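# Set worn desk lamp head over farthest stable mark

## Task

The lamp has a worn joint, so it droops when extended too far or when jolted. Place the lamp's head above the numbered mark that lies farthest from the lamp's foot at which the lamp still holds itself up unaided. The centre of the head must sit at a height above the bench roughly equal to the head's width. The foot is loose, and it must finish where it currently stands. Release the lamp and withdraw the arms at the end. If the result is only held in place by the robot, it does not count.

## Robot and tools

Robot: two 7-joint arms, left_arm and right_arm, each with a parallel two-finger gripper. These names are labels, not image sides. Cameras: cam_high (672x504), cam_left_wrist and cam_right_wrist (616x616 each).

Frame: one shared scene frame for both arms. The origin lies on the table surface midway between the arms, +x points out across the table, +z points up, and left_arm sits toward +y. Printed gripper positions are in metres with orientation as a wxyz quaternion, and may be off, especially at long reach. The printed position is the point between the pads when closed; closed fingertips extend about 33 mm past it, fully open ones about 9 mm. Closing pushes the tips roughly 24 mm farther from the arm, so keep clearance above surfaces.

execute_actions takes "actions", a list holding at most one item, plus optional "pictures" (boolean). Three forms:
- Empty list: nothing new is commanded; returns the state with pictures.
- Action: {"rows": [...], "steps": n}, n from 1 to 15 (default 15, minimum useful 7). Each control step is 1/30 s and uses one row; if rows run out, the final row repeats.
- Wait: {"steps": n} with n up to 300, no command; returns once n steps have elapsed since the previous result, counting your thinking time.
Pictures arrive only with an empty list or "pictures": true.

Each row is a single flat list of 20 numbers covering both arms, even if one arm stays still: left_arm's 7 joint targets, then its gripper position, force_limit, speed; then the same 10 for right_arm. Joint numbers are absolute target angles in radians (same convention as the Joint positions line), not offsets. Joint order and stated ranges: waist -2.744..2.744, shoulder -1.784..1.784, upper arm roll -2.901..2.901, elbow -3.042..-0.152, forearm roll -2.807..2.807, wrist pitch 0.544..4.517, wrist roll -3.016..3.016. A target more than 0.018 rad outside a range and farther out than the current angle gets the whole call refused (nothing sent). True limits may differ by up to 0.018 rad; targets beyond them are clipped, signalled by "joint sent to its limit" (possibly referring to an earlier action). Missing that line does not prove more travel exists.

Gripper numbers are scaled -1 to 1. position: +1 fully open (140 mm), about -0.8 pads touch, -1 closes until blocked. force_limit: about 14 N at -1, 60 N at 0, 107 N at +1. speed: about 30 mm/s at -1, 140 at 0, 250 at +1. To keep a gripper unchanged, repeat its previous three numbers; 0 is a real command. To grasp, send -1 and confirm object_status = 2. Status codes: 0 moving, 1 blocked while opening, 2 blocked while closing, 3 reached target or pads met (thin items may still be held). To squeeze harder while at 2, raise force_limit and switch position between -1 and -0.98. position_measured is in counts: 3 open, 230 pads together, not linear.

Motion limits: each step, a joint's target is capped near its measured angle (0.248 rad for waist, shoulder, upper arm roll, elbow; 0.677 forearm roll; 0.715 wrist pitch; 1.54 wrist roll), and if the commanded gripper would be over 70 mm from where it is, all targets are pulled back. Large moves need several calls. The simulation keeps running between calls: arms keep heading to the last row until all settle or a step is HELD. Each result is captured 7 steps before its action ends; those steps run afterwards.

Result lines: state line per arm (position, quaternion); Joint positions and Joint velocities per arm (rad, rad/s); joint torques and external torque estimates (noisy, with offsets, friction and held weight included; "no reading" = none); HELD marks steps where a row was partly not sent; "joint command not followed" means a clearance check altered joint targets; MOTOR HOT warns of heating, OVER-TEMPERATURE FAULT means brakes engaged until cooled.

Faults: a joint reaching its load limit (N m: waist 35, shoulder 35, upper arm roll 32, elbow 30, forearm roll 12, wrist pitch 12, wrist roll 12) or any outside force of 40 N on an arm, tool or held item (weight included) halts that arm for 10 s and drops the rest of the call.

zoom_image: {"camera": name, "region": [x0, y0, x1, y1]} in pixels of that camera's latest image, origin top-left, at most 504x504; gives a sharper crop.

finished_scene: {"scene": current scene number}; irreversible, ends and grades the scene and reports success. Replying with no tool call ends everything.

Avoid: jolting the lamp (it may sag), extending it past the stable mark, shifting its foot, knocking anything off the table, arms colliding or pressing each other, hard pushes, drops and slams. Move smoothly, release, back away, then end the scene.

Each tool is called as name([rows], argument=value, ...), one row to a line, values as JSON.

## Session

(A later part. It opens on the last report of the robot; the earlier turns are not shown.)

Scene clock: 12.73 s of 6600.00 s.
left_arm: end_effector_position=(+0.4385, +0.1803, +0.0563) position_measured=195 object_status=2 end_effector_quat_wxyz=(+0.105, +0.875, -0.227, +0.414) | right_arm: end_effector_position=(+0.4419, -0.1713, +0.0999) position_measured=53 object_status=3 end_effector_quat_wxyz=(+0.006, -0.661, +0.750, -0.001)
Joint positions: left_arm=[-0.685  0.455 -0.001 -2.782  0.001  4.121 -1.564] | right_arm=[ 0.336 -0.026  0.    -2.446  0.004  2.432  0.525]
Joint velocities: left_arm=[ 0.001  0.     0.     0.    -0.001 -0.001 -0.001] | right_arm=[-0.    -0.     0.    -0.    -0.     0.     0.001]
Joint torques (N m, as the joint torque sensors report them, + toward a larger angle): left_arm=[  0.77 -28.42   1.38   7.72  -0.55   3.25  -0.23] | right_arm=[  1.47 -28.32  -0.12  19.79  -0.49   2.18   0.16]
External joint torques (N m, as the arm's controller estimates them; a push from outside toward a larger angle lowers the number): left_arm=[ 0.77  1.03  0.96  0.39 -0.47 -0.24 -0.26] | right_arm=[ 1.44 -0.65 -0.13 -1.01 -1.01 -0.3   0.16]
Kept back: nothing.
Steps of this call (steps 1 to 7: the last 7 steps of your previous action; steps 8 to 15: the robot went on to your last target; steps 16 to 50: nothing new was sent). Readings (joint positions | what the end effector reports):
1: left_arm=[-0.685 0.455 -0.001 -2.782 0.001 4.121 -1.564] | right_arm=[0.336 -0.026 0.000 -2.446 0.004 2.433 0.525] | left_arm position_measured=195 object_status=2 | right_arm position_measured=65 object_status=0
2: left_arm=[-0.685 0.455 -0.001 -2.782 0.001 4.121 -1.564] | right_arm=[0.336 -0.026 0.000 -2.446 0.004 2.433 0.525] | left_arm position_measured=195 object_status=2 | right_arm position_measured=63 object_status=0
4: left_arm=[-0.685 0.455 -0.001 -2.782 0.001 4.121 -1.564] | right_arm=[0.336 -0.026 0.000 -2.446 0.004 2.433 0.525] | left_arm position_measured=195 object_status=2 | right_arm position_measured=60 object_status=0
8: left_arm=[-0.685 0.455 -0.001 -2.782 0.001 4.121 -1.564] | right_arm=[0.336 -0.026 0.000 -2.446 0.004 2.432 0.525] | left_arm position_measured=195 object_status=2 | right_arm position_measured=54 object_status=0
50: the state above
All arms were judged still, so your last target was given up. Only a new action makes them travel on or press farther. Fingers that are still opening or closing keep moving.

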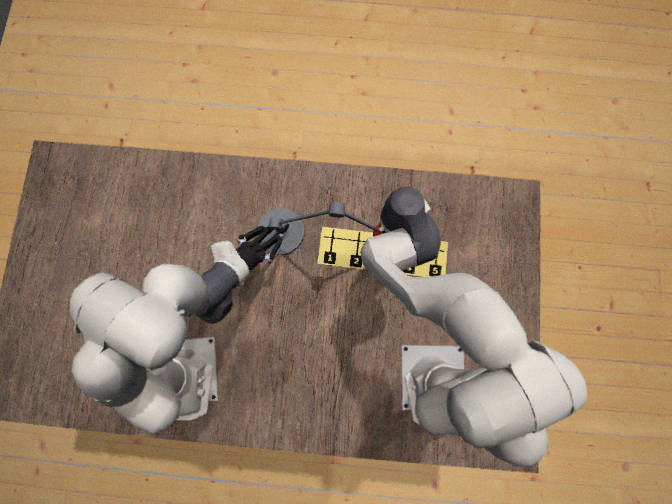

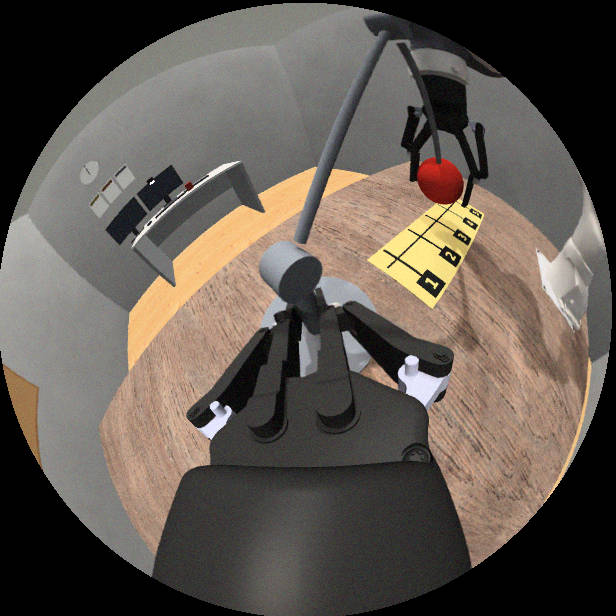

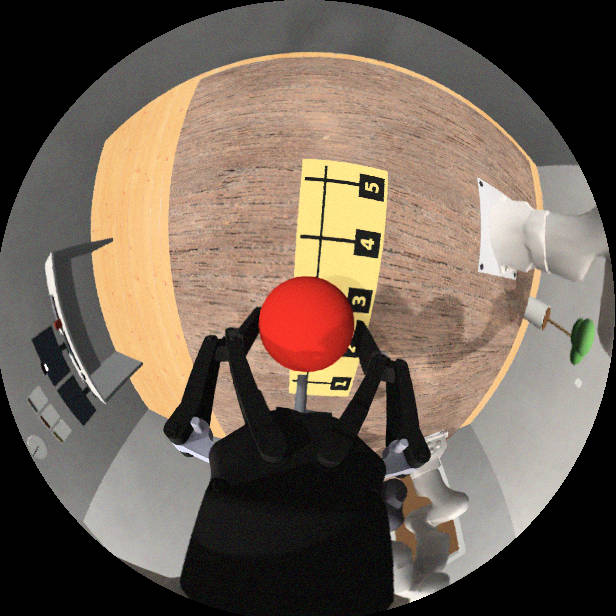

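execute_actions([
  {"rows":[[-0.684,0.457,0,-2.783,0,4.12,-1.571,-1,-1,-0.5,0.336,-0.026,0,-2.445,0,2.44,0.525,-1,-0.8,-0.6]],"steps":13},
])

execute_actions([
  {"rows":[[-0.684,0.457,0,-2.783,0,4.12,-1.571,-1,-1,-0.5,0.322,-0.032,0,-2.454,0,2.44,0.505,-1,-0.8,-0.6],[-0.684,0.457,0,-2.783,0,4.12,-1.571,-1,-1,-0.5,0.308,-0.039,0,-2.463,0,2.441,0.49,-1,-0.8,-0.6],[-0.684,0.457,0,-2.783,0,4.12,-1.571,-1,-1,-0.5,0.294,-0.046,0,-2.473,0,2.442,0.475,-1,-0.8,-0.6],[-0.684,0.457,0,-2.783,0,4.12,-1.571,-1,-1,-0.5,0.28,-0.053,0,-2.482,0,2.442,0.46,-1,-0.8,-0.6],[-0.684,0.457,0,-2.783,0,4.12,-1.571,-1,-1,-0.5,0.266,-0.059,0,-2.491,0,2.443,0.445,-1,-0.8,-0.6],[-0.684,0.457,0,-2.783,0,4.12,-1.571,-1,-1,-0.5,0.252,-0.065,0,-2.499,0,2.444,0.43,-1,-0.8,-0.6],[-0.684,0.457,0,-2.783,0,4.12,-1.571,-1,-1,-0.5,0.238,-0.071,0,-2.507,0,2.445,0.418,-1,-0.8,-0.6],[-0.684,0.457,0,-2.783,0,4.12,-1.571,-1,-1,-0.5,0.224,-0.077,0,-2.515,0,2.445,0.405,-1,-0.8,-0.6],[-0.684,0.457,0,-2.783,0,4.12,-1.571,-1,-1,-0.5,0.21,-0.082,0,-2.523,0,2.446,0.393,-1,-0.8,-0.6],[-0.684,0.457,0,-2.783,0,4.12,-1.571,-1,-1,-0.5,0.196,-0.087,0,-2.53,0,2.447,0.38,-1,-0.8,-0.6],[-0.684,0.457,0,-2.783,0,4.12,-1.571,-1,-1,-0.5,0.182,-0.092,0,-2.537,0,2.448,0.37,-1,-0.8,-0.6],[-0.684,0.457,0,-2.783,0,4.12,-1.571,-1,-1,-0.5,0.169,-0.097,0,-2.543,0,2.449,0.37,-1,-0.8,-0.6],[-0.684,0.457,0,-2.783,0,4.12,-1.571,-1,-1,-0.5,0.158,-0.101,0,-2.549,0,2.449,0.37,-1,-0.8,-0.6],[-0.684,0.457,0,-2.783,0,4.12,-1.571,-1,-1,-0.5,0.148,-0.104,0,-2.553,0,2.449,0.37,-1,-0.8,-0.6]]},
])

execute_actions([
  {"steps":25},
])

Scene clock: 13.97 s of 6600.00 s.
left_arm: end_effector_position=(+0.4385, +0.1803, +0.0563) position_measured=195 object_status=2 end_effector_quat_wxyz=(+0.105, +0.875, -0.227, +0.414) | right_arm: end_effector_position=(+0.4435, -0.1707, +0.1005) position_measured=73 object_status=0 end_effector_quat_wxyz=(+0.009, -0.662, +0.750, -0.002)
Joint positions: left_arm=[-0.685  0.455 -0.001 -2.782  0.001  4.121 -1.564] | right_arm=[ 0.336 -0.026  0.    -2.446  0.004  2.437  0.525]
Joint velocities: left_arm=[ 0.     0.001 -0.001  0.001 -0.001 -0.     0.001] | right_arm=[ 0.    -0.    -0.002  0.    -0.005  0.014 -0.   ]
Joint torques (N m, as the joint torque sensors report them, + toward a larger angle): left_arm=[  0.49 -27.76   1.4    7.17  -0.43   3.31  -0.17] | right_arm=[ -0.42 -28.53   0.22  21.69  -0.31   2.65  -0.1 ]
External joint torques (N m, as the arm's controller estimates them; a push from outside toward a larger angle lowers the number): left_arm=[ 0.55  1.69  1.03 -0.18 -0.36 -0.19 -0.19] | right_arm=[-0.39 -0.93  0.2   0.92 -0.87  0.05 -0.1 ]
Steps of this call (steps 1 to 31: nothing new was sent; steps 32 to 37: the first 6 steps of this action). Readings (joint positions | what the end effector reports):
32: left_arm=[-0.685 0.455 -0.001 -2.782 0.001 4.121 -1.564] | right_arm=[0.336 -0.026 0.000 -2.446 0.004 2.433 0.525] | left_arm position_measured=195 object_status=2 | right_arm position_measured=53 object_status=0
33: left_arm=[-0.685 0.455 -0.001 -2.782 0.001 4.121 -1.564] | right_arm=[0.336 -0.026 0.000 -2.446 0.004 2.434 0.525] | left_arm position_measured=195 object_status=2 | right_arm position_measured=57 object_status=0
35: left_arm=[-0.685 0.455 -0.001 -2.782 0.001 4.121 -1.564] | right_arm=[0.336 -0.026 0.000 -2.446 0.004 2.435 0.525] | left_arm position_measured=195 object_status=2 | right_arm position_measured=65 object_status=0
37: the state above

Scene clock: 14.47 s of 6600.00 s.
left_arm: end_effector_position=(+0.4394, +0.1795, +0.0574) position_measured=195 object_status=2 end_effector_quat_wxyz=(+0.105, +0.874, -0.227, +0.416) | right_arm: end_effector_position=(+0.4405, -0.2048, +0.1002) position_measured=77 object_status=2 end_effector_quat_wxyz=(+0.008, -0.656, +0.754, -0.002)
Joint positions: left_arm=[-0.685  0.455 -0.001 -2.781  0.001  4.123 -1.564] | right_arm=[ 0.264 -0.065  0.008 -2.493  0.004  2.444  0.474]
Joint velocities: left_arm=[-0.    -0.001  0.     0.014 -0.     0.006  0.001] | right_arm=[-0.386 -0.168 -0.007 -0.235 -0.     0.013 -0.298]
Joint torques (N m, as the joint torque sensors report them, + toward a larger angle): left_arm=[  1.45 -27.97   1.73   5.78  -0.48   2.95  -0.15] | right_arm=[ -5.5  -26.68  -4.87  18.79  -0.35   2.34   0.88]
External joint torques (N m, as the arm's controller estimates them; a push from outside toward a larger angle lowers the number): left_arm=[ 1.43  1.5   1.28 -1.46 -0.39 -0.52 -0.17] | right_arm=[-7.12 -1.22 -5.2  -3.12 -0.88 -0.33  0.83]
Steps of this call (steps 1 to 7: the last 7 steps of your previous action; steps 8 to 15: the first 8 steps of this action). Readings (joint positions | what the end effector reports):
8: left_arm=[-0.685 0.455 -0.001 -2.782 0.001 4.121 -1.564] | right_arm=[0.334 -0.027 0.001 -2.447 0.004 2.438 0.524] | left_arm position_measured=195 object_status=2 | right_arm position_measured=77 object_status=2
9: left_arm=[-0.685 0.455 -0.001 -2.782 0.001 4.122 -1.564] | right_arm=[0.330 -0.030 0.003 -2.450 0.004 2.439 0.521] | left_arm position_measured=195 object_status=2 | right_arm position_measured=77 object_status=2
11: left_arm=[-0.685 0.455 -0.001 -2.782 0.001 4.123 -1.564] | right_arm=[0.313 -0.041 0.006 -2.461 0.004 2.441 0.511] | left_arm position_measured=195 object_status=2 | right_arm position_measured=77 object_status=2
15: the state above

Scene clock: 15.30 s of 6600.00 s.
left_arm: end_effector_position=(+0.4397, +0.1789, +0.0580) position_measured=195 object_status=2 end_effector_quat_wxyz=(+0.106, +0.874, -0.227, +0.417) | right_arm: end_effector_position=(+0.4383, -0.2574, +0.0979) position_measured=77 object_status=2 end_effector_quat_wxyz=(+0.006, -0.652, +0.758, -0.002)
Joint positions: left_arm=[-0.686  0.455 -0.001 -2.78   0.001  4.124 -1.564] | right_arm=[ 0.157 -0.106  0.007 -2.548  0.004  2.456  0.377]
Joint velocities: left_arm=[-0.    -0.002  0.    -0.     0.    -0.001  0.001] | right_arm=[ 0.     0.    -0.     0.    -0.001  0.004 -0.005]
Joint torques (N m, as the joint torque sensors report them, + toward a larger angle): left_arm=[  1.05 -28.26   1.29   6.29  -0.41   2.8   -0.28] | right_arm=[ -5.7  -25.04  -4.48  17.41  -0.3    1.32  -0.34]
External joint torques (N m, as the arm's controller estimates them; a push from outside toward a larger angle lowers the number): left_arm=[ 1.04  1.31  0.87 -1.09 -0.33 -0.7  -0.3 ] | right_arm=[-5.72 -0.36 -4.38 -3.18 -0.8  -1.18 -0.33]
Kept back: nothing.
Steps of this call (steps 1 to 7: the last 7 steps of your previous action; steps 8 to 25: the robot went on to your last target). Readings (joint positions | what the end effector reports):
1: left_arm=[-0.685 0.455 -0.001 -2.780 0.001 4.123 -1.564] | right_arm=[0.251 -0.071 0.008 -2.502 0.004 2.444 0.464] | left_arm position_measured=195 object_status=2 | right_arm position_measured=77 object_status=2
2: left_arm=[-0.685 0.455 -0.001 -2.780 0.001 4.123 -1.564] | right_arm=[0.237 -0.076 0.009 -2.509 0.004 2.445 0.453] | left_arm position_measured=195 object_status=2 | right_arm position_measured=77 object_status=2
4: left_arm=[-0.685 0.455 -0.001 -2.779 0.001 4.124 -1.564] | right_arm=[0.209 -0.087 0.009 -2.524 0.004 2.447 0.432] | left_arm position_measured=195 object_status=2 | right_arm position_measured=77 object_status=2
8: left_arm=[-0.685 0.455 -0.001 -2.779 0.001 4.124 -1.564] | right_arm=[0.168 -0.101 0.007 -2.544 0.004 2.449 0.401] | left_arm position_measured=195 object_status=2 | right_arm position_measured=77 object_status=2
25: the state above

execute_actions([
  {"rows":[[-0.686,0.456,0,-2.781,0,4.123,-1.564,-1,-1,-0.5,0.151,-0.104,0.002,-2.552,0.002,2.452,0.373,-1,-0.8,-0.6],[-0.686,0.456,0,-2.781,0,4.123,-1.564,-1,-1,-0.5,0.154,-0.105,0.004,-2.55,0.002,2.454,0.375,-1,-0.8,-0.6],[-0.686,0.456,0,-2.781,0,4.123,-1.564,-1,-1,-0.5,0.157,-0.105,0.006,-2.549,0.003,2.456,0.377,-1,-0.8,-0.6]]},
])

execute_actions([
  {"rows":[[-0.686,0.456,0,-2.781,0,4.123,-1.564,-1,-1,-0.5,0.157,-0.105,0.006,-2.549,0.003,2.456,0.377,0.6,-0.8,-1]]},
])

execute_actions([
  {"steps":50},
], pictures=true)

Scene clock: 15.87 s of 6600.00 s.
left_arm: end_effector_position=(+0.4393, +0.1791, +0.0575) position_measured=195 object_status=2 end_effector_quat_wxyz=(+0.105, +0.874, -0.228, +0.416) | right_arm: end_effector_position=(+0.4391, -0.2567, +0.0982) position_measured=77 object_status=2 end_effector_quat_wxyz=(+0.008, -0.653, +0.757, -0.003)
Joint positions: left_arm=[-0.686  0.455 -0.001 -2.78   0.001  4.123 -1.562] | right_arm=[ 0.158 -0.106  0.007 -2.548  0.004  2.458  0.377]
Joint velocities: left_arm=[-0.001  0.     0.001 -0.     0.001  0.     0.003] | right_arm=[ 0.     0.    -0.    -0.001  0.     0.     0.   ]
Joint torques (N m, as the joint torque sensors report them, + toward a larger angle): left_arm=[ -0.22 -29.01   1.4    7.6   -0.46   3.46   0.05] | right_arm=[ -0.47 -25.43  -1.06  20.15   0.41   2.09  -0.11]
External joint torques (N m, as the arm's controller estimates them; a push from outside toward a larger angle lowers the number): left_arm=[-0.26  0.47  0.95  0.24 -0.38 -0.02  0.03] | right_arm=[-0.51 -0.73 -0.98 -0.45 -0.1  -0.43 -0.11]
Steps of this call (steps 1 to 9: the robot went on to your last target; steps 10 to 17: the first 8 steps of this action). Readings (joint positions | what the end effector reports):
10: left_arm=[-0.686 0.455 -0.001 -2.780 0.001 4.124 -1.564] | right_arm=[0.157 -0.106 0.007 -2.548 0.004 2.456 0.377] | left_arm position_measured=195 object_status=2 | right_arm position_measured=77 object_status=2
11: left_arm=[-0.686 0.455 -0.001 -2.780 0.001 4.124 -1.563] | right_arm=[0.157 -0.106 0.007 -2.548 0.004 2.457 0.377] | left_arm position_measured=195 object_status=2 | right_arm position_measured=77 object_status=2
13: left_arm=[-0.686 0.455 -0.001 -2.780 0.001 4.123 -1.563] | right_arm=[0.158 -0.106 0.007 -2.548 0.004 2.458 0.377] | left_arm position_measured=195 object_status=2 | right_arm position_measured=77 object_status=2
17: the state above

Scene clock: 16.37 s of 6600.00 s.
left_arm: end_effector_position=(+0.4387, +0.1799, +0.0563) position_measured=195 object_status=2 end_effector_quat_wxyz=(+0.104, +0.875, -0.228, +0.415) | right_arm: end_effector_position=(+0.4390, -0.2567, +0.0981) position_measured=66 object_status=0 end_effector_quat_wxyz=(+0.007, -0.653, +0.757, -0.003)
Joint positions: left_arm=[-0.686  0.456 -0.    -2.781  0.001  4.122 -1.562] | right_arm=[ 0.158 -0.106  0.007 -2.548  0.004  2.458  0.377]
Joint velocities: left_arm=[-0.001  0.001  0.001  0.    -0.001 -0.001  0.001] | right_arm=[-0.001  0.     0.001  0.001  0.001 -0.002 -0.001]
Joint torques (N m, as the joint torque sensors report them, + toward a larger angle): left_arm=[  0.23 -30.45   1.24   8.    -0.32   3.64   0.07] | right_arm=[ -0.46 -25.37  -1.    20.06   0.37   2.16  -0.09]
External joint torques (N m, as the arm's controller estimates them; a push from outside toward a larger angle lowers the number): left_arm=[ 0.24 -0.93  0.82  0.66 -0.24  0.15  0.05] | right_arm=[-0.5  -0.67 -0.92 -0.58 -0.14 -0.36 -0.09]
Steps of this call (steps 1 to 7: the last 7 steps of your previous action; steps 8 to 15: the first 8 steps of this action). Readings (joint positions | what the end effector reports):
8: left_arm=[-0.686 0.455 -0.001 -2.780 0.001 4.123 -1.562] | right_arm=[0.158 -0.106 0.007 -2.548 0.004 2.458 0.377] | left_arm position_measured=195 object_status=2 | right_arm position_measured=77 object_status=0
9: left_arm=[-0.686 0.455 -0.001 -2.781 0.001 4.122 -1.562] | right_arm=[0.158 -0.106 0.007 -2.548 0.004 2.458 0.377] | left_arm position_measured=195 object_status=2 | right_arm position_measured=77 object_status=0
11: left_arm=[-0.686 0.456 -0.000 -2.781 0.001 4.122 -1.562] | right_arm=[0.158 -0.106 0.007 -2.548 0.004 2.458 0.377] | left_arm position_measured=195 object_status=2 | right_arm position_measured=73 object_status=0
15: the state above

Scene clock: 18.03 s of 6600.00 s.
left_arm: end_effector_position=(+0.4387, +0.1799, +0.0563) position_measured=195 object_status=2 end_effector_quat_wxyz=(+0.104, +0.875, -0.228, +0.415) | right_arm: end_effector_position=(+0.4389, -0.2567, +0.0981) position_measured=53 object_status=3 end_effector_quat_wxyz=(+0.007, -0.653, +0.757, -0.003)
Joint positions: left_arm=[-0.686  0.456 -0.    -2.781  0.001  4.122 -1.562] | right_arm=[ 0.158 -0.106  0.007 -2.548  0.004  2.458  0.377]
Joint velocities: left_arm=[-0.002 -0.     0.     0.001 -0.     0.001 -0.001] | right_arm=[ 0.    -0.    -0.001 -0.001  0.001  0.001  0.   ]
Joint torques (N m, as the joint torque sensors report them, + toward a larger angle): left_arm=[  0.19 -29.15   1.01   7.71  -0.23   3.73  -0.04] | right_arm=[ -0.36 -25.35  -0.69  19.92   0.37   2.18  -0.1 ]
External joint torques (N m, as the arm's controller estimates them; a push from outside toward a larger angle lowers the number): left_arm=[ 0.25  0.37  0.63  0.35 -0.15  0.23 -0.06] | right_arm=[-0.37 -0.65 -0.59 -0.67 -0.13 -0.33 -0.1 ]
Kept back: nothing.
Steps of this call (steps 1 to 7: the last 7 steps of your previous action; steps 8 to 15: the robot went on to your last target; steps 16 to 50: nothing new was sent). Readings (joint positions | what the end effector reports):
1: left_arm=[-0.686 0.456 -0.000 -2.781 0.001 4.122 -1.562] | right_arm=[0.158 -0.106 0.007 -2.548 0.004 2.458 0.377] | left_arm position_measured=195 object_status=2 | right_arm position_measured=65 object_status=0
2: left_arm=[-0.686 0.456 -0.000 -2.781 0.001 4.122 -1.562] | right_arm=[0.158 -0.106 0.007 -2.548 0.004 2.458 0.377] | left_arm position_measured=195 object_status=2 | right_arm position_measured=63 object_status=0
4: left_arm=[-0.686 0.456 -0.000 -2.781 0.001 4.122 -1.562] | right_arm=[0.158 -0.106 0.007 -2.548 0.004 2.458 0.377] | left_arm position_measured=195 object_status=2 | right_arm position_measured=60 object_status=0
8: left_arm=[-0.686 0.456 -0.000 -2.781 0.001 4.122 -1.562] | right_arm=[0.158 -0.106 0.007 -2.548 0.004 2.458 0.377] | left_arm position_measured=195 object_status=2 | right_arm position_measured=54 object_status=0
50: the state above
All arms were judged still, so your last target was given up. Only a new action makes them travel on or press farther. Fingers that are still opening or closing keep moving.

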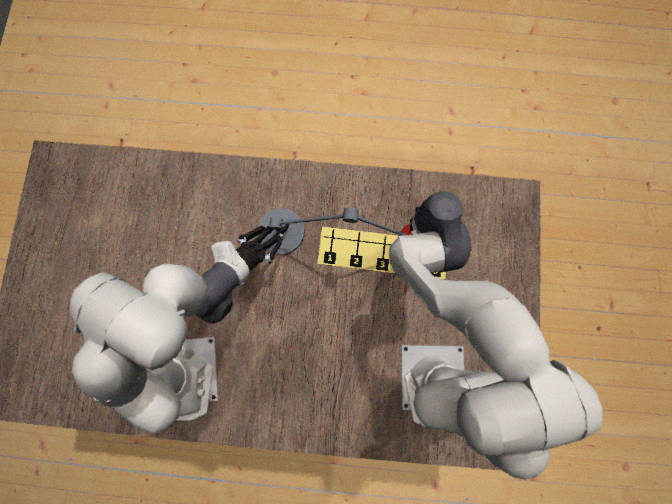

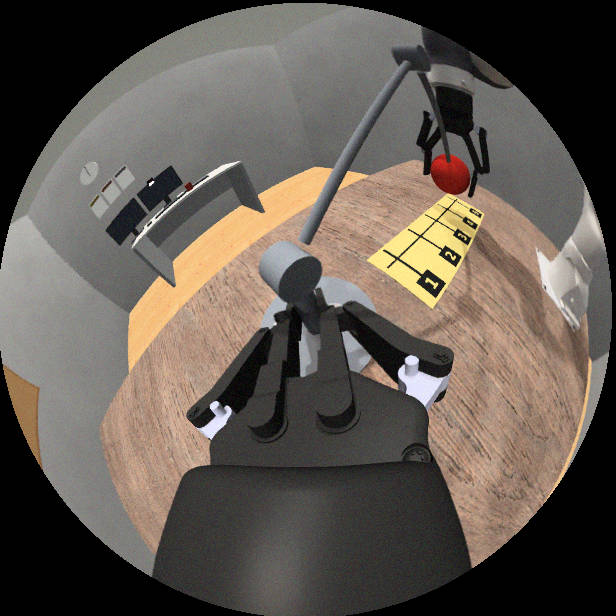

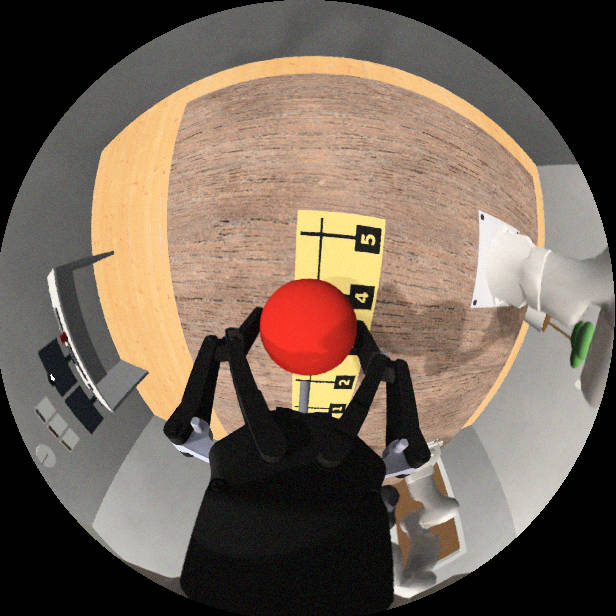

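execute_actions([
  {"rows":[[-0.686,0.456,0,-2.781,0,4.123,-1.564,-0.98,0,-0.5,0.166,-0.105,0.003,-2.549,0,2.456,0.377,-1,-0.6,-0.6]],"steps":13},
])

execute_actions([
  {"rows":[[-0.686,0.456,0,-2.781,0,4.123,-1.564,-0.98,0,-0.5,0.15,-0.109,0,-2.553,0,2.455,0.35,-1,-0.6,-0.6],[-0.686,0.456,0,-2.781,0,4.123,-1.564,-0.98,0,-0.5,0.134,-0.113,0,-2.558,0,2.455,0.33,-1,-0.6,-0.6],[-0.686,0.456,0,-2.781,0,4.123,-1.564,-0.98,0,-0.5,0.118,-0.118,0,-2.563,0,2.454,0.31,-1,-0.6,-0.6],[-0.686,0.456,0,-2.781,0,4.123,-1.564,-0.98,0,-0.5,0.102,-0.122,0,-2.568,0,2.454,0.29,-1,-0.6,-0.6],[-0.686,0.456,0,-2.781,0,4.123,-1.564,-0.98,0,-0.5,0.086,-0.126,0,-2.572,0,2.453,0.273,-1,-0.6,-0.6],[-0.686,0.456,0,-2.781,0,4.123,-1.564,-0.98,0,-0.5,0.07,-0.129,0,-2.576,0,2.453,0.256,-1,-0.6,-0.6],[-0.686,0.456,0,-2.781,0,4.123,-1.564,-0.98,0,-0.5,0.054,-0.132,0,-2.579,0,2.452,0.24,-1,-0.6,-0.6],[-0.686,0.456,0,-2.781,0,4.123,-1.564,-0.98,0,-0.5,0.038,-0.135,0,-2.582,0,2.452,0.224,-1,-0.6,-0.6],[-0.686,0.456,0,-2.781,0,4.123,-1.564,-0.98,0,-0.5,0.022,-0.138,0,-2.585,0,2.451,0.208,-1,-0.6,-0.6],[-0.686,0.456,0,-2.781,0,4.123,-1.564,-0.98,0,-0.5,0.006,-0.14,0,-2.588,0,2.451,0.192,-1,-0.6,-0.6],[-0.686,0.456,0,-2.781,0,4.123,-1.564,-0.98,0,-0.5,-0.01,-0.142,0,-2.59,0,2.45,0.176,-1,-0.6,-0.6],[-0.686,0.456,0,-2.781,0,4.123,-1.564,-0.98,0,-0.5,-0.026,-0.144,0,-2.592,0,2.45,0.165,-1,-0.6,-0.6],[-0.686,0.456,0,-2.781,0,4.123,-1.564,-0.98,0,-0.5,-0.042,-0.146,0,-2.594,0,2.449,0.165,-1,-0.6,-0.6],[-0.686,0.456,0,-2.781,0,4.123,-1.564,-0.98,0,-0.5,-0.057,-0.147,0,-2.595,0,2.449,0.165,-1,-0.6,-0.6],[-0.686,0.456,0,-2.781,0,4.123,-1.564,-0.98,0,-0.5,-0.07,-0.148,0,-2.596,0,2.449,0.165,-1,-0.6,-0.6]]},
])

execute_actions([
  {"steps":25},
])

Scene clock: 19.23 s of 6600.00 s.
left_arm: end_effector_position=(+0.4388, +0.1798, +0.0565) position_measured=198 object_status=0 end_effector_quat_wxyz=(+0.105, +0.874, -0.228, +0.415) | right_arm: end_effector_position=(+0.4386, -0.2555, +0.0981) position_measured=73 object_status=0 end_effector_quat_wxyz=(+0.007, -0.654, +0.757, -0.003)
Joint positions: left_arm=[-0.686  0.456 -0.    -2.781  0.001  4.122 -1.562] | right_arm=[ 0.163 -0.106  0.005 -2.548  0.004  2.458  0.377]
Joint velocities: left_arm=[-0.     0.001 -0.001  0.001  0.001  0.001 -0.   ] | right_arm=[ 0.003 -0.001 -0.007 -0.001 -0.002  0.     0.   ]
Joint torques (N m, as the joint torque sensors report them, + toward a larger angle): left_arm=[  0.2  -29.9    1.09   7.77  -0.26   3.65   0.02] | right_arm=[  1.58 -25.61  -1.38  20.45  -0.33   2.23  -0.11]
External joint torques (N m, as the arm's controller estimates them; a push from outside toward a larger angle lowers the number): left_arm=[ 0.26 -0.61  0.71  0.57 -0.18  0.18  0.  ] | right_arm=[ 1.66 -0.87 -1.2  -0.14 -0.82 -0.25 -0.1 ]
Steps of this call (steps 1 to 30: nothing new was sent; steps 31 to 36: the first 6 steps of this action). Readings (joint positions | what the end effector reports):
31: left_arm=[-0.686 0.456 -0.000 -2.781 0.001 4.122 -1.562] | right_arm=[0.159 -0.106 0.006 -2.548 0.004 2.458 0.377] | left_arm position_measured=195 object_status=0 | right_arm position_measured=53 object_status=0
32: left_arm=[-0.686 0.456 -0.000 -2.781 0.001 4.122 -1.562] | right_arm=[0.161 -0.106 0.006 -2.548 0.004 2.458 0.377] | left_arm position_measured=198 object_status=0 | right_arm position_measured=57 object_status=0
34: left_arm=[-0.686 0.456 -0.000 -2.781 0.001 4.122 -1.562] | right_arm=[0.163 -0.106 0.005 -2.548 0.004 2.458 0.377] | left_arm position_measured=198 object_status=0 | right_arm position_measured=65 object_status=0
36: the state above

Scene clock: 19.73 s of 6600.00 s.
left_arm: end_effector_position=(+0.4394, +0.1791, +0.0574) position_measured=198 object_status=2 end_effector_quat_wxyz=(+0.104, +0.874, -0.230, +0.416) | right_arm: end_effector_position=(+0.4372, -0.2900, +0.0986) position_measured=78 object_status=2 end_effector_quat_wxyz=(+0.006, -0.651, +0.759, -0.003)
Joint positions: left_arm=[-0.686  0.456 -0.    -2.78   0.001  4.123 -1.559] | right_arm=[ 0.084 -0.128  0.01  -2.572  0.004  2.457  0.311]
Joint velocities: left_arm=[-0.001 -0.001  0.001  0.006  0.001  0.001  0.007] | right_arm=[-0.432 -0.091 -0.006 -0.104 -0.001 -0.006 -0.383]
Joint torques (N m, as the joint torque sensors report them, + toward a larger angle): left_arm=[  0.24 -29.63   1.68   6.21  -0.28   3.59  -0.09] | right_arm=[ -5.96 -24.36  -5.51  19.86  -0.24   1.82   1.2 ]
External joint torques (N m, as the arm's controller estimates them; a push from outside toward a larger angle lowers the number): left_arm=[ 0.12 -0.19  1.15 -1.06 -0.18  0.12 -0.13] | right_arm=[-7.8  -0.81 -5.94 -1.3  -0.76 -0.77  1.11]
Steps of this call (steps 1 to 7: the last 7 steps of your previous action; steps 8 to 15: the first 8 steps of this action). Readings (joint positions | what the end effector reports):
8: left_arm=[-0.686 0.456 -0.000 -2.781 0.001 4.122 -1.562] | right_arm=[0.162 -0.106 0.005 -2.548 0.004 2.458 0.375] | left_arm position_measured=198 object_status=2 | right_arm position_measured=78 object_status=0
9: left_arm=[-0.686 0.456 -0.000 -2.781 0.001 4.123 -1.562] | right_arm=[0.158 -0.108 0.006 -2.549 0.004 2.458 0.372] | left_arm position_measured=198 object_status=2 | right_arm position_measured=78 object_status=0
11: left_arm=[-0.686 0.456 -0.000 -2.781 0.001 4.123 -1.561] | right_arm=[0.139 -0.114 0.008 -2.556 0.004 2.458 0.358] | left_arm position_measured=198 object_status=2 | right_arm position_measured=78 object_status=2
15: the state above

Scene clock: 20.57 s of 6600.00 s.
left_arm: end_effector_position=(+0.4390, +0.1761, +0.0582) position_measured=198 object_status=2 end_effector_quat_wxyz=(+0.105, +0.872, -0.233, +0.417) | right_arm: end_effector_position=(+0.4356, -0.3528, +0.0993) position_measured=78 object_status=2 end_effector_quat_wxyz=(+0.005, -0.647, +0.763, -0.004)
Joint positions: left_arm=[-0.689  0.456 -0.002 -2.778  0.002  4.123 -1.556] | right_arm=[-0.058 -0.149  0.01  -2.593  0.004  2.456  0.179]
Joint velocities: left_arm=[-0.001 -0.001 -0.     0.    -0.001 -0.001  0.   ] | right_arm=[ 0.    -0.001 -0.    -0.001  0.001  0.    -0.003]
Joint torques (N m, as the joint torque sensors report them, + toward a larger angle): left_arm=[  2.16 -29.47   2.52   5.9   -0.47   3.52  -0.21] | right_arm=[ -7.21 -23.62  -6.05  18.89  -0.37   1.41  -0.73]
External joint torques (N m, as the arm's controller estimates them; a push from outside toward a larger angle lowers the number): left_arm=[ 2.16  0.18  2.11 -1.56 -0.39  0.03 -0.23] | right_arm=[-7.27 -0.44 -5.94 -1.7  -0.87 -1.11 -0.73]
Kept back: nothing.
Steps of this call (steps 1 to 7: the last 7 steps of your previous action; steps 8 to 25: the robot went on to your last target). Readings (joint positions | what the end effector reports):
1: left_arm=[-0.686 0.456 -0.000 -2.780 0.001 4.123 -1.559] | right_arm=[0.068 -0.131 0.010 -2.575 0.004 2.457 0.297] | left_arm position_measured=198 object_status=2 | right_arm position_measured=78 object_status=2
2: left_arm=[-0.686 0.456 -0.000 -2.780 0.001 4.123 -1.559] | right_arm=[0.053 -0.134 0.010 -2.578 0.004 2.457 0.283] | left_arm position_measured=198 object_status=2 | right_arm position_measured=78 object_status=2
4: left_arm=[-0.687 0.456 -0.000 -2.779 0.001 4.123 -1.558] | right_arm=[0.022 -0.139 0.011 -2.584 0.004 2.457 0.255] | left_arm position_measured=198 object_status=2 | right_arm position_measured=78 object_status=2
8: left_arm=[-0.687 0.456 -0.000 -2.778 0.001 4.123 -1.557] | right_arm=[-0.036 -0.146 0.010 -2.591 0.003 2.455 0.210] | left_arm position_measured=198 object_status=2 | right_arm position_measured=78 object_status=2
25: the state above

execute_actions([
  {"rows":[[-0.687,0.456,0,-2.78,0,4.123,-1.56,-0.98,0,-0.5,-0.066,-0.148,0.003,-2.595,0.002,2.452,0.17,-1,-0.6,-0.6],[-0.687,0.456,0,-2.78,0,4.123,-1.56,-0.98,0,-0.5,-0.062,-0.148,0.006,-2.594,0.003,2.454,0.175,-1,-0.6,-0.6],[-0.687,0.456,0,-2.78,0,4.123,-1.56,-0.98,0,-0.5,-0.057,-0.148,0.01,-2.594,0.004,2.456,0.18,-1,-0.6,-0.6]]},
])

execute_actions([
  {"rows":[[-0.687,0.456,0,-2.78,0,4.123,-1.56,-0.98,0,-0.5,-0.057,-0.148,0.01,-2.594,0.004,2.456,0.18,0.7,-0.6,-1]]},
])

execute_actions([
  {"steps":40},
], pictures=true)

Scene clock: 21.23 s of 6600.00 s.
left_arm: end_effector_position=(+0.4387, +0.1765, +0.0576) position_measured=198 object_status=2 end_effector_quat_wxyz=(+0.105, +0.873, -0.233, +0.416) | right_arm: end_effector_position=(+0.4367, -0.3517, +0.0996) position_measured=78 object_status=2 end_effector_quat_wxyz=(+0.007, -0.648, +0.762, -0.005)
Joint positions: left_arm=[-0.689  0.456 -0.002 -2.778  0.002  4.121 -1.556] | right_arm=[-0.057 -0.149  0.011 -2.593  0.004  2.46   0.179]
Joint velocities: left_arm=[ 0.001  0.     0.001 -0.001 -0.    -0.    -0.001] | right_arm=[-0.     0.001  0.002  0.001 -0.001  0.002 -0.001]
Joint torques (N m, as the joint torque sensors report them, + toward a larger angle): left_arm=[  0.7  -29.12   1.78   6.15  -0.52   3.67  -0.02] | right_arm=[ -0.19 -23.61  -0.58  20.04   0.47   1.83  -0.02]
External joint torques (N m, as the arm's controller estimates them; a push from outside toward a larger angle lowers the number): left_arm=[ 0.67  0.39  1.35 -1.2  -0.44  0.19 -0.04] | right_arm=[-0.19 -0.4  -0.41 -0.62 -0.03 -0.71 -0.02]
Steps of this call (steps 1 to 12: the robot went on to your last target; steps 13 to 20: the first 8 steps of this action). Readings (joint positions | what the end effector reports):
13: left_arm=[-0.689 0.456 -0.002 -2.778 0.002 4.123 -1.556] | right_arm=[-0.058 -0.149 0.010 -2.593 0.004 2.457 0.178] | left_arm position_measured=198 object_status=2 | right_arm position_measured=78 object_status=2
14: left_arm=[-0.689 0.456 -0.002 -2.778 0.002 4.122 -1.556] | right_arm=[-0.058 -0.149 0.010 -2.593 0.004 2.457 0.178] | left_arm position_measured=198 object_status=2 | right_arm position_measured=78 object_status=2
16: left_arm=[-0.689 0.456 -0.002 -2.778 0.002 4.121 -1.556] | right_arm=[-0.057 -0.149 0.011 -2.593 0.004 2.459 0.179] | left_arm position_measured=198 object_status=2 | right_arm position_measured=78 object_status=2
20: the state above

Scene clock: 21.73 s of 6600.00 s.
left_arm: end_effector_position=(+0.4384, +0.1770, +0.0568) position_measured=198 object_status=2 end_effector_quat_wxyz=(+0.105, +0.873, -0.233, +0.415) | right_arm: end_effector_position=(+0.4362, -0.3517, +0.0994) position_measured=67 object_status=0 end_effector_quat_wxyz=(+0.006, -0.648, +0.762, -0.004)
Joint positions: left_arm=[-0.688  0.456 -0.002 -2.779  0.001  4.121 -1.557] | right_arm=[-0.057 -0.149  0.011 -2.593  0.004  2.459  0.179]
Joint velocities: left_arm=[-0.    -0.    -0.     0.     0.001  0.     0.002] | right_arm=[ 0.    -0.001  0.     0.    -0.002 -0.003 -0.001]
Joint torques (N m, as the joint torque sensors report them, + toward a larger angle): left_arm=[  1.38 -29.75   2.6    6.9   -0.41   3.78  -0.07] | right_arm=[  0.02 -23.72  -0.54  20.04   0.47   2.21  -0.06]
External joint torques (N m, as the arm's controller estimates them; a push from outside toward a larger angle lowers the number): left_arm=[ 1.33 -0.22  2.14 -0.48 -0.33  0.29 -0.08] | right_arm=[ 0.07 -0.45 -0.31 -0.67 -0.04 -0.33 -0.06]
Steps of this call (steps 1 to 7: the last 7 steps of your previous action; steps 8 to 15: the first 8 steps of this action). Readings (joint positions | what the end effector reports):
8: left_arm=[-0.689 0.456 -0.002 -2.778 0.002 4.121 -1.556] | right_arm=[-0.057 -0.149 0.011 -2.593 0.004 2.460 0.179] | left_arm position_measured=198 object_status=2 | right_arm position_measured=78 object_status=0
9: left_arm=[-0.689 0.456 -0.002 -2.779 0.002 4.121 -1.556] | right_arm=[-0.057 -0.149 0.011 -2.593 0.004 2.460 0.179] | left_arm position_measured=198 object_status=2 | right_arm position_measured=78 object_status=0
11: left_arm=[-0.688 0.456 -0.002 -2.779 0.001 4.120 -1.556] | right_arm=[-0.057 -0.149 0.011 -2.593 0.004 2.459 0.179] | left_arm position_measured=198 object_status=2 | right_arm position_measured=74 object_status=0
15: the state above

Scene clock: 23.07 s of 6600.00 s.
left_arm: end_effector_position=(+0.4384, +0.1770, +0.0568) position_measured=198 object_status=2 end_effector_quat_wxyz=(+0.105, +0.873, -0.233, +0.415) | right_arm: end_effector_position=(+0.4360, -0.3517, +0.0993) position_measured=41 object_status=3 end_effector_quat_wxyz=(+0.006, -0.648, +0.762, -0.004)
Joint positions: left_arm=[-0.688  0.456 -0.002 -2.779  0.001  4.121 -1.557] | right_arm=[-0.057 -0.149  0.011 -2.593  0.004  2.458  0.179]
Joint velocities: left_arm=[ 0.001  0.     0.    -0.     0.001 -0.    -0.001] | right_arm=[ 0.001  0.001  0.001 -0.001 -0.001 -0.    -0.001]
Joint torques (N m, as the joint torque sensors report them, + toward a larger angle): left_arm=[  0.88 -30.23   2.39   7.04  -0.56   3.82  -0.05] | right_arm=[  0.06 -23.76  -0.61  20.09   0.47   2.2   -0.05]
External joint torques (N m, as the arm's controller estimates them; a push from outside toward a larger angle lowers the number): left_arm=[ 0.82 -0.71  1.93 -0.35 -0.48  0.32 -0.07] | right_arm=[-0.01 -0.69 -0.51 -0.45 -0.03 -0.31 -0.05]
Kept back: nothing.
Steps of this call (steps 1 to 7: the last 7 steps of your previous action; steps 8 to 15: the robot went on to your last target; steps 16 to 40: nothing new was sent). Readings (joint positions | what the end effector reports):
1: left_arm=[-0.688 0.456 -0.002 -2.779 0.001 4.121 -1.557] | right_arm=[-0.057 -0.149 0.011 -2.593 0.004 2.458 0.179] | left_arm position_measured=198 object_status=2 | right_arm position_measured=65 object_status=0
2: left_arm=[-0.688 0.456 -0.002 -2.779 0.001 4.121 -1.557] | right_arm=[-0.057 -0.149 0.011 -2.593 0.004 2.458 0.179] | left_arm position_measured=198 object_status=2 | right_arm position_measured=64 object_status=0
4: left_arm=[-0.688 0.456 -0.002 -2.779 0.001 4.121 -1.557] | right_arm=[-0.057 -0.149 0.011 -2.593 0.004 2.458 0.179] | left_arm position_measured=198 object_status=2 | right_arm position_measured=61 object_status=0
8: left_arm=[-0.688 0.456 -0.002 -2.779 0.001 4.121 -1.557] | right_arm=[-0.057 -0.149 0.011 -2.593 0.004 2.458 0.179] | left_arm position_measured=198 object_status=2 | right_arm position_measured=54 object_status=0
40: the state above
All arms were judged still, so your last target was given up. Only a new action makes them travel on or press farther. Fingers that are still opening or closing keep moving.

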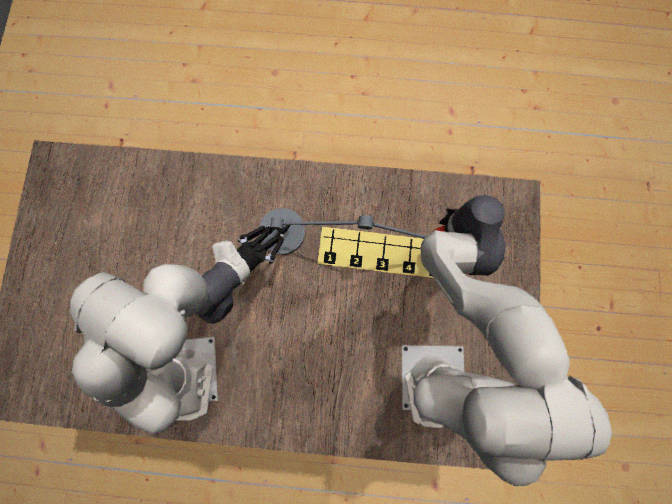

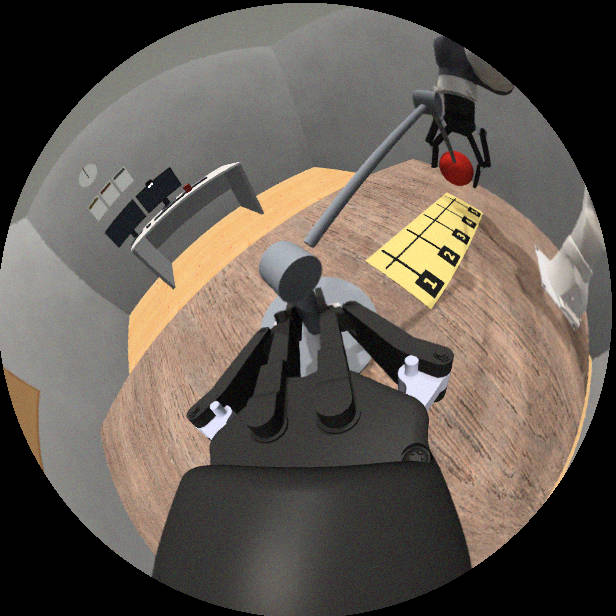

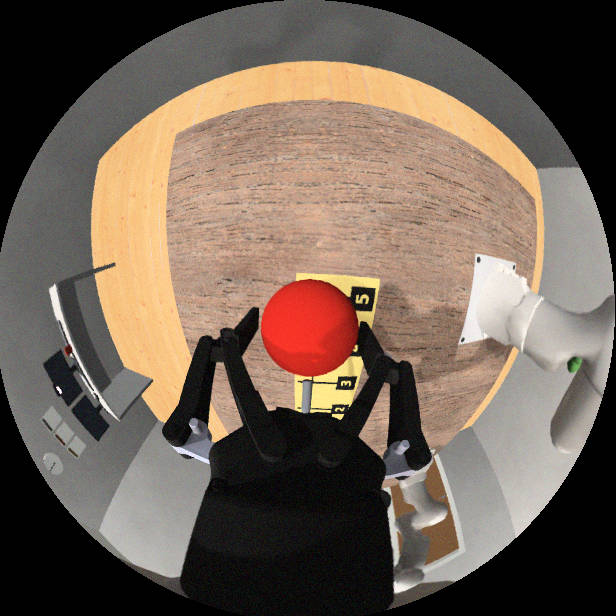

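execute_actions([
  {"rows":[[-0.688,0.456,-0.002,-2.779,0.001,4.121,-1.557,0,0,-1,-0.057,-0.148,0.01,-2.594,0.004,2.456,0.18,1,-0.6,-1]]},
])

execute_actions([
  {"steps":32},
])

execute_actions([
  {"rows":[[-0.688,0.43,0,-2.83,0,4.17,-1.56,0,0,-1,-0.1,-0.148,0.01,-2.594,0,2.456,0.18,1,-0.6,-1],[-0.688,0.43,0,-2.83,0,4.17,-1.56,0,0,-1,-0.14,-0.148,0.01,-2.594,0,2.456,0.18,1,-0.6,-1],[-0.688,0.43,0,-2.83,0,4.17,-1.56,0,0,-1,-0.18,-0.148,0.01,-2.594,0,2.456,0.18,1,-0.6,-1],[-0.688,0.39,0,-2.9,0,4.2,-1.56,0,0,-1,-0.23,-0.148,0.01,-2.594,0,2.456,0.18,1,-0.6,-1],[-0.688,0.39,0,-2.9,0,4.2,-1.56,0,0,-1,-0.28,-0.148,0.01,-2.594,0,2.456,0.18,1,-0.6,-1],[-0.688,0.39,0,-2.9,0,4.2,-1.56,0,0,-1,-0.33,-0.148,0.01,-2.594,0,2.456,0.18,1,-0.6,-1],[-0.688,0.33,0,-3.02,0,4.2,-1.56,0,0,-1,-0.6,-0.148,0.01,-2.594,0,2.456,0.18,1,-0.6,-1]]},
])

execute_actions([
  {"rows":[[-0.15,0.31,0,-3.02,0,4.2,-1.56,0,0,-1,-0.9,-0.3,0.01,-2.594,0,2.4,0.18,1,-0.6,-1]]},
])

execute_actions([
  {"steps":90},
], pictures=true)

Scene clock: 24.07 s of 6600.00 s.
left_arm: end_effector_position=(+0.4383, +0.1770, +0.0567) position_measured=187 object_status=0 end_effector_quat_wxyz=(+0.105, +0.873, -0.233, +0.415) | right_arm: end_effector_position=(+0.4360, -0.3517, +0.0993) position_measured=29 object_status=0 end_effector_quat_wxyz=(+0.006, -0.648, +0.762, -0.004)
Joint positions: left_arm=[-0.688  0.456 -0.002 -2.779  0.001  4.12  -1.557] | right_arm=[-0.057 -0.149  0.011 -2.593  0.004  2.458  0.179]
Joint velocities: left_arm=[-0.001  0.     0.002  0.     0.    -0.001  0.001] | right_arm=[ 0.001 -0.001 -0.001 -0.     0.001  0.001 -0.001]
Joint torques (N m, as the joint torque sensors report them, + toward a larger angle): left_arm=[ -0.07 -29.77   0.93   7.75  -0.17   3.52   0.1 ] | right_arm=[ -0.02 -23.62  -0.68  20.34   0.47   2.25  -0.02]
External joint torques (N m, as the arm's controller estimates them; a push from outside toward a larger angle lowers the number): left_arm=[-0.12 -0.21  0.47  0.35 -0.08  0.03  0.08] | right_arm=[-0.06 -0.35 -0.55 -0.29 -0.04 -0.28 -0.02]
Steps of this call (steps 1 to 22: nothing new was sent; steps 23 to 30: the first 8 steps of this action). Readings (joint positions | what the end effector reports):
23: left_arm=[-0.688 0.456 -0.002 -2.779 0.001 4.121 -1.557] | right_arm=[-0.057 -0.149 0.011 -2.593 0.004 2.458 0.179] | left_arm position_measured=198 object_status=0 | right_arm position_measured=41 object_status=0
24: left_arm=[-0.688 0.456 -0.002 -2.779 0.001 4.120 -1.557] | right_arm=[-0.057 -0.149 0.011 -2.593 0.004 2.458 0.179] | left_arm position_measured=198 object_status=0 | right_arm position_measured=39 object_status=0
26: left_arm=[-0.688 0.456 -0.002 -2.779 0.001 4.120 -1.557] | right_arm=[-0.057 -0.149 0.011 -2.593 0.004 2.458 0.179] | left_arm position_measured=193 object_status=0 | right_arm position_measured=36 object_status=0
30: the state above

Scene clock: 25.13 s of 6600.00 s.
left_arm: end_effector_position=(+0.4383, +0.1770, +0.0567) position_measured=135 object_status=0 end_effector_quat_wxyz=(+0.105, +0.873, -0.233, +0.415) | right_arm: end_effector_position=(+0.4359, -0.3517, +0.0992) position_measured=3 object_status=3 end_effector_quat_wxyz=(+0.006, -0.648, +0.762, -0.004)
Joint positions: left_arm=[-0.688  0.456 -0.002 -2.779  0.001  4.12  -1.557] | right_arm=[-0.057 -0.149  0.011 -2.593  0.004  2.458  0.179]
Joint velocities: left_arm=[-0.001 -0.001 -0.     0.001 -0.     0.001 -0.001] | right_arm=[-0.001  0.    -0.    -0.     0.001  0.001 -0.001]
Joint torques (N m, as the joint torque sensors report them, + toward a larger angle): left_arm=[  0.96 -29.81   0.44   7.53  -0.03   3.64   0.27] | right_arm=[ -0.16 -23.85  -0.66  20.27   0.48   2.23  -0.05]
External joint torques (N m, as the arm's controller estimates them; a push from outside toward a larger angle lowers the number): left_arm=[ 0.93 -0.18  0.01  0.1   0.05  0.14  0.24] | right_arm=[-0.06 -0.65 -0.39 -0.34 -0.03 -0.29 -0.05]
Kept back: nothing.
Steps of this call (steps 1 to 7: the last 7 steps of your previous action; steps 8 to 15: the robot went on to your last target; steps 16 to 32: nothing new was sent). Readings (joint positions | what the end effector reports):
1: left_arm=[-0.688 0.456 -0.002 -2.779 0.001 4.120 -1.557] | right_arm=[-0.057 -0.149 0.011 -2.593 0.004 2.458 0.179] | left_arm position_measured=185 object_status=0 | right_arm position_measured=28 object_status=0
2: left_arm=[-0.688 0.456 -0.002 -2.779 0.001 4.120 -1.557] | right_arm=[-0.057 -0.149 0.011 -2.593 0.004 2.458 0.179] | left_arm position_measured=184 object_status=0 | right_arm position_measured=26 object_status=0
4: left_arm=[-0.688 0.456 -0.002 -2.779 0.001 4.120 -1.557] | right_arm=[-0.057 -0.149 0.011 -2.593 0.004 2.458 0.179] | left_arm position_measured=181 object_status=0 | right_arm position_measured=23 object_status=0
8: left_arm=[-0.688 0.456 -0.002 -2.779 0.001 4.120 -1.557] | right_arm=[-0.057 -0.149 0.011 -2.593 0.004 2.458 0.179] | left_arm position_measured=174 object_status=0 | right_arm position_measured=17 object_status=0
32: the state above
All arms were judged still, so your last target was given up. Only a new action makes them travel on or press farther. Fingers that are still opening or closing keep moving.

Scene clock: 25.40 s of 6600.00 s.
left_arm: end_effector_position=(+0.3889, +0.2043, +0.0659) position_measured=129 object_status=0 end_effector_quat_wxyz=(+0.102, +0.878, -0.234, +0.406) | right_arm: end_effector_position=(+0.4231, -0.4660, +0.0992) position_measured=3 object_status=3 end_effector_quat_wxyz=(+0.005, -0.542, +0.840, -0.005)
Joint positions: left_arm=[-0.689  0.366 -0.002 -2.946  0.002  4.176 -1.557] | right_arm=[-0.325 -0.149  0.016 -2.593  0.003  2.458  0.179]
Joint velocities: left_arm=[ 0.001 -0.498 -0.    -1.038 -0.     0.144 -0.001] | right_arm=[-1.398  0.001 -0.111 -0.001 -0.001 -0.    -0.001]
Joint torques (N m, as the joint torque sensors report them, + toward a larger angle): left_arm=[  1.04 -23.     2.27  12.48  -0.56   3.7    0.  ] | right_arm=[  4.06 -24.01   3.48  20.44   0.04   2.37  -0.06]
External joint torques (N m, as the arm's controller estimates them; a push from outside toward a larger angle lowers the number): left_arm=[ 1.28 -1.85  2.23 -0.17 -0.64  0.65 -0.02] | right_arm=[-0.98 -0.54 -0.27  1.24 -0.45  0.11 -0.07]
Steps of this call (steps 1 to 8: the first 8 steps of this action). Readings (joint positions | what the end effector reports):
1: left_arm=[-0.688 0.451 -0.002 -2.789 0.001 4.127 -1.557] | right_arm=[-0.065 -0.149 0.014 -2.593 0.004 2.458 0.179] | left_arm position_measured=133 object_status=0 | right_arm position_measured=3 object_status=3
2: left_arm=[-0.688 0.444 -0.002 -2.803 0.001 4.134 -1.557] | right_arm=[-0.083 -0.149 0.017 -2.593 0.004 2.458 0.179] | left_arm position_measured=132 object_status=0 | right_arm position_measured=3 object_status=3
4: left_arm=[-0.688 0.428 -0.002 -2.833 0.001 4.149 -1.557] | right_arm=[-0.143 -0.149 0.019 -2.593 0.003 2.458 0.179] | left_arm position_measured=129 object_status=0 | right_arm position_measured=3 object_status=3
8: the state above

Scene clock: 25.90 s of 6600.00 s.
left_arm: end_effector_position=(+0.4230, +0.3682, +0.0730) position_measured=129 object_status=3 end_effector_quat_wxyz=(+0.033, +0.906, -0.083, +0.415) | right_arm: end_effector_position=(+0.3139, -0.6887, +0.1588) position_measured=3 object_status=3 end_effector_quat_wxyz=(+0.028, -0.287, +0.956, -0.053)
Joint positions: left_arm=[-0.347  0.318 -0.004 -3.017  0.004  4.194 -1.557] | right_arm=[-0.875 -0.291  0.002 -2.592  0.003  2.42   0.179]
Joint velocities: left_arm=[ 1.272 -0.026  0.078  0.001 -0.025  0.003  0.001] | right_arm=[-0.438 -0.229 -0.04   0.021 -0.001 -0.082  0.   ]
Joint torques (N m, as the joint torque sensors report them, + toward a larger angle): left_arm=[ -4.14 -23.62  -1.38   4.58   0.02   3.83   0.04] | right_arm=[  7.55 -15.52   7.07  20.64  -0.13   1.62  -0.05]
External joint torques (N m, as the arm's controller estimates them; a push from outside toward a larger angle lowers the number): left_arm=[ 0.85 -0.42  1.53  0.45 -0.29  0.35  0.02] | right_arm=[-0.37 -1.57 -0.7   2.22 -0.39 -0.43 -0.01]
Steps of this call (steps 1 to 7: the last 7 steps of your previous action; steps 8 to 15: the first 8 steps of this action). Readings (joint positions | what the end effector reports):
8: left_arm=[-0.657 0.332 -0.011 -3.017 0.006 4.192 -1.557] | right_arm=[-0.617 -0.161 0.012 -2.596 0.003 2.451 0.179] | left_arm position_measured=129 object_status=3 | right_arm position_measured=3 object_status=3
9: left_arm=[-0.614 0.329 -0.010 -3.017 0.006 4.192 -1.557] | right_arm=[-0.657 -0.182 0.014 -2.598 0.003 2.445 0.179] | left_arm position_measured=129 object_status=3 | right_arm position_measured=3 object_status=3
11: left_arm=[-0.526 0.324 -0.008 -3.017 0.005 4.193 -1.557] | right_arm=[-0.746 -0.226 0.014 -2.597 0.003 2.436 0.179] | left_arm position_measured=129 object_status=3 | right_arm position_measured=3 object_status=3
15: the state above

Scene clock: 28.90 s of 6600.00 s.
left_arm: end_effector_position=(+0.4308, +0.4671, +0.0765) position_measured=129 object_status=3 end_effector_quat_wxyz=(-0.011, +0.908, +0.010, +0.420) | right_arm: end_effector_position=(+0.3053, -0.6913, +0.1606) position_measured=3 object_status=3 end_effector_quat_wxyz=(+0.024, -0.279, +0.959, -0.049)
Joint positions: left_arm=[-0.152  0.312  0.002 -3.019 -0.     4.197 -1.557] | right_arm=[-0.898 -0.3    0.009 -2.592  0.003  2.402  0.179]
Joint velocities: left_arm=[-0.001 -0.002  0.     0.     0.001  0.001  0.001] | right_arm=[-0.     0.     0.     0.001  0.     0.001 -0.   ]
Joint torques (N m, as the joint torque sensors report them, + toward a larger angle): left_arm=[  1.03 -25.18  -0.52   4.77  -0.11   3.87  -0.05] | right_arm=[ -1.06 -21.13   0.48  21.45  -0.12   2.4   -0.06]
External joint torques (N m, as the arm's controller estimates them; a push from outside toward a larger angle lowers the number): left_arm=[ 1.1  -1.89 -0.78 -0.53  0.05  0.38 -0.07] | right_arm=[-1.04 -1.38  0.83 -1.1  -0.72 -0.35 -0.05]
Kept back: nothing.
Steps of this call (steps 1 to 7: the last 7 steps of your previous action; steps 8 to 30: the robot went on to your last target; steps 31 to 90: nothing new was sent). Readings (joint positions | what the end effector reports):
1: left_arm=[-0.302 0.317 -0.003 -3.017 0.004 4.194 -1.557] | right_arm=[-0.886 -0.296 0.002 -2.592 0.003 2.418 0.179] | left_arm position_measured=129 object_status=3 | right_arm position_measured=3 object_status=3
2: left_arm=[-0.257 0.316 -0.003 -3.017 0.003 4.194 -1.557] | right_arm=[-0.892 -0.299 0.002 -2.592 0.003 2.415 0.179] | left_arm position_measured=129 object_status=3 | right_arm position_measured=3 object_status=3
4: left_arm=[-0.194 0.314 0.003 -3.017 0.001 4.195 -1.557] | right_arm=[-0.896 -0.300 0.005 -2.592 0.003 2.411 0.179] | left_arm position_measured=129 object_status=3 | right_arm position_measured=3 object_status=3
8: left_arm=[-0.157 0.312 0.004 -3.018 -0.000 4.196 -1.557] | right_arm=[-0.897 -0.300 0.008 -2.592 0.003 2.406 0.179] | left_arm position_measured=129 object_status=3 | right_arm position_measured=3 object_status=3
90: the state above
All arms were judged still, so your last target was given up. Only a new action makes them travel on or press farther. Fingers that are still opening or closing keep moving.

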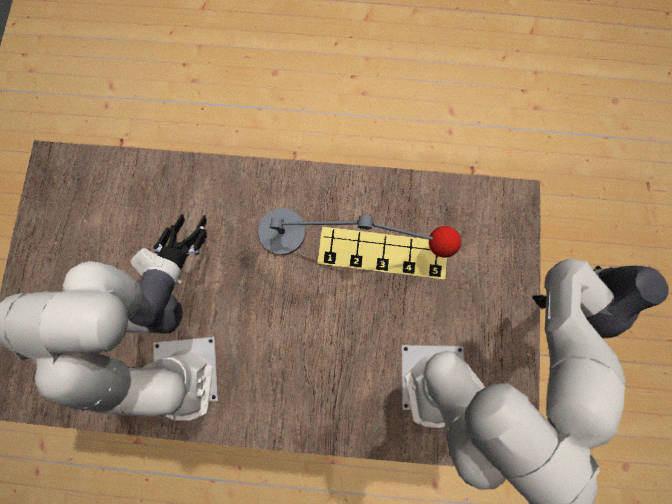

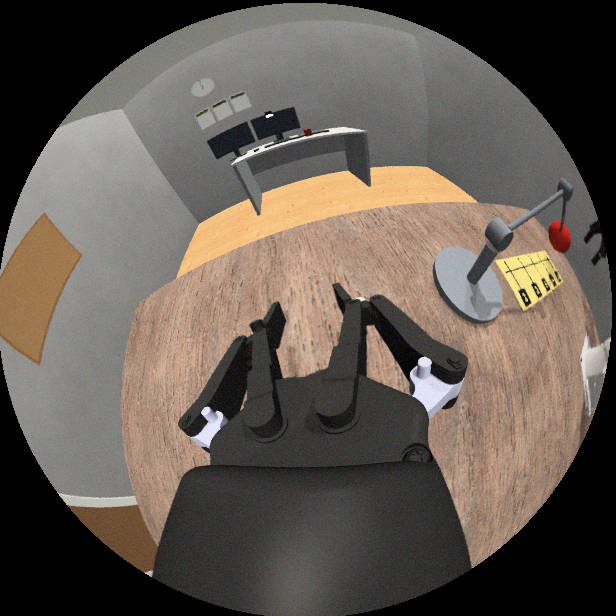

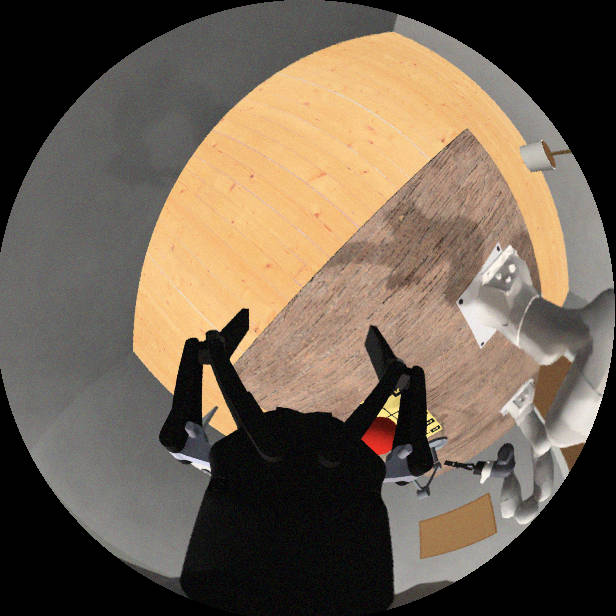

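finished_scene(scene=2)

The scene is finished: the task was done.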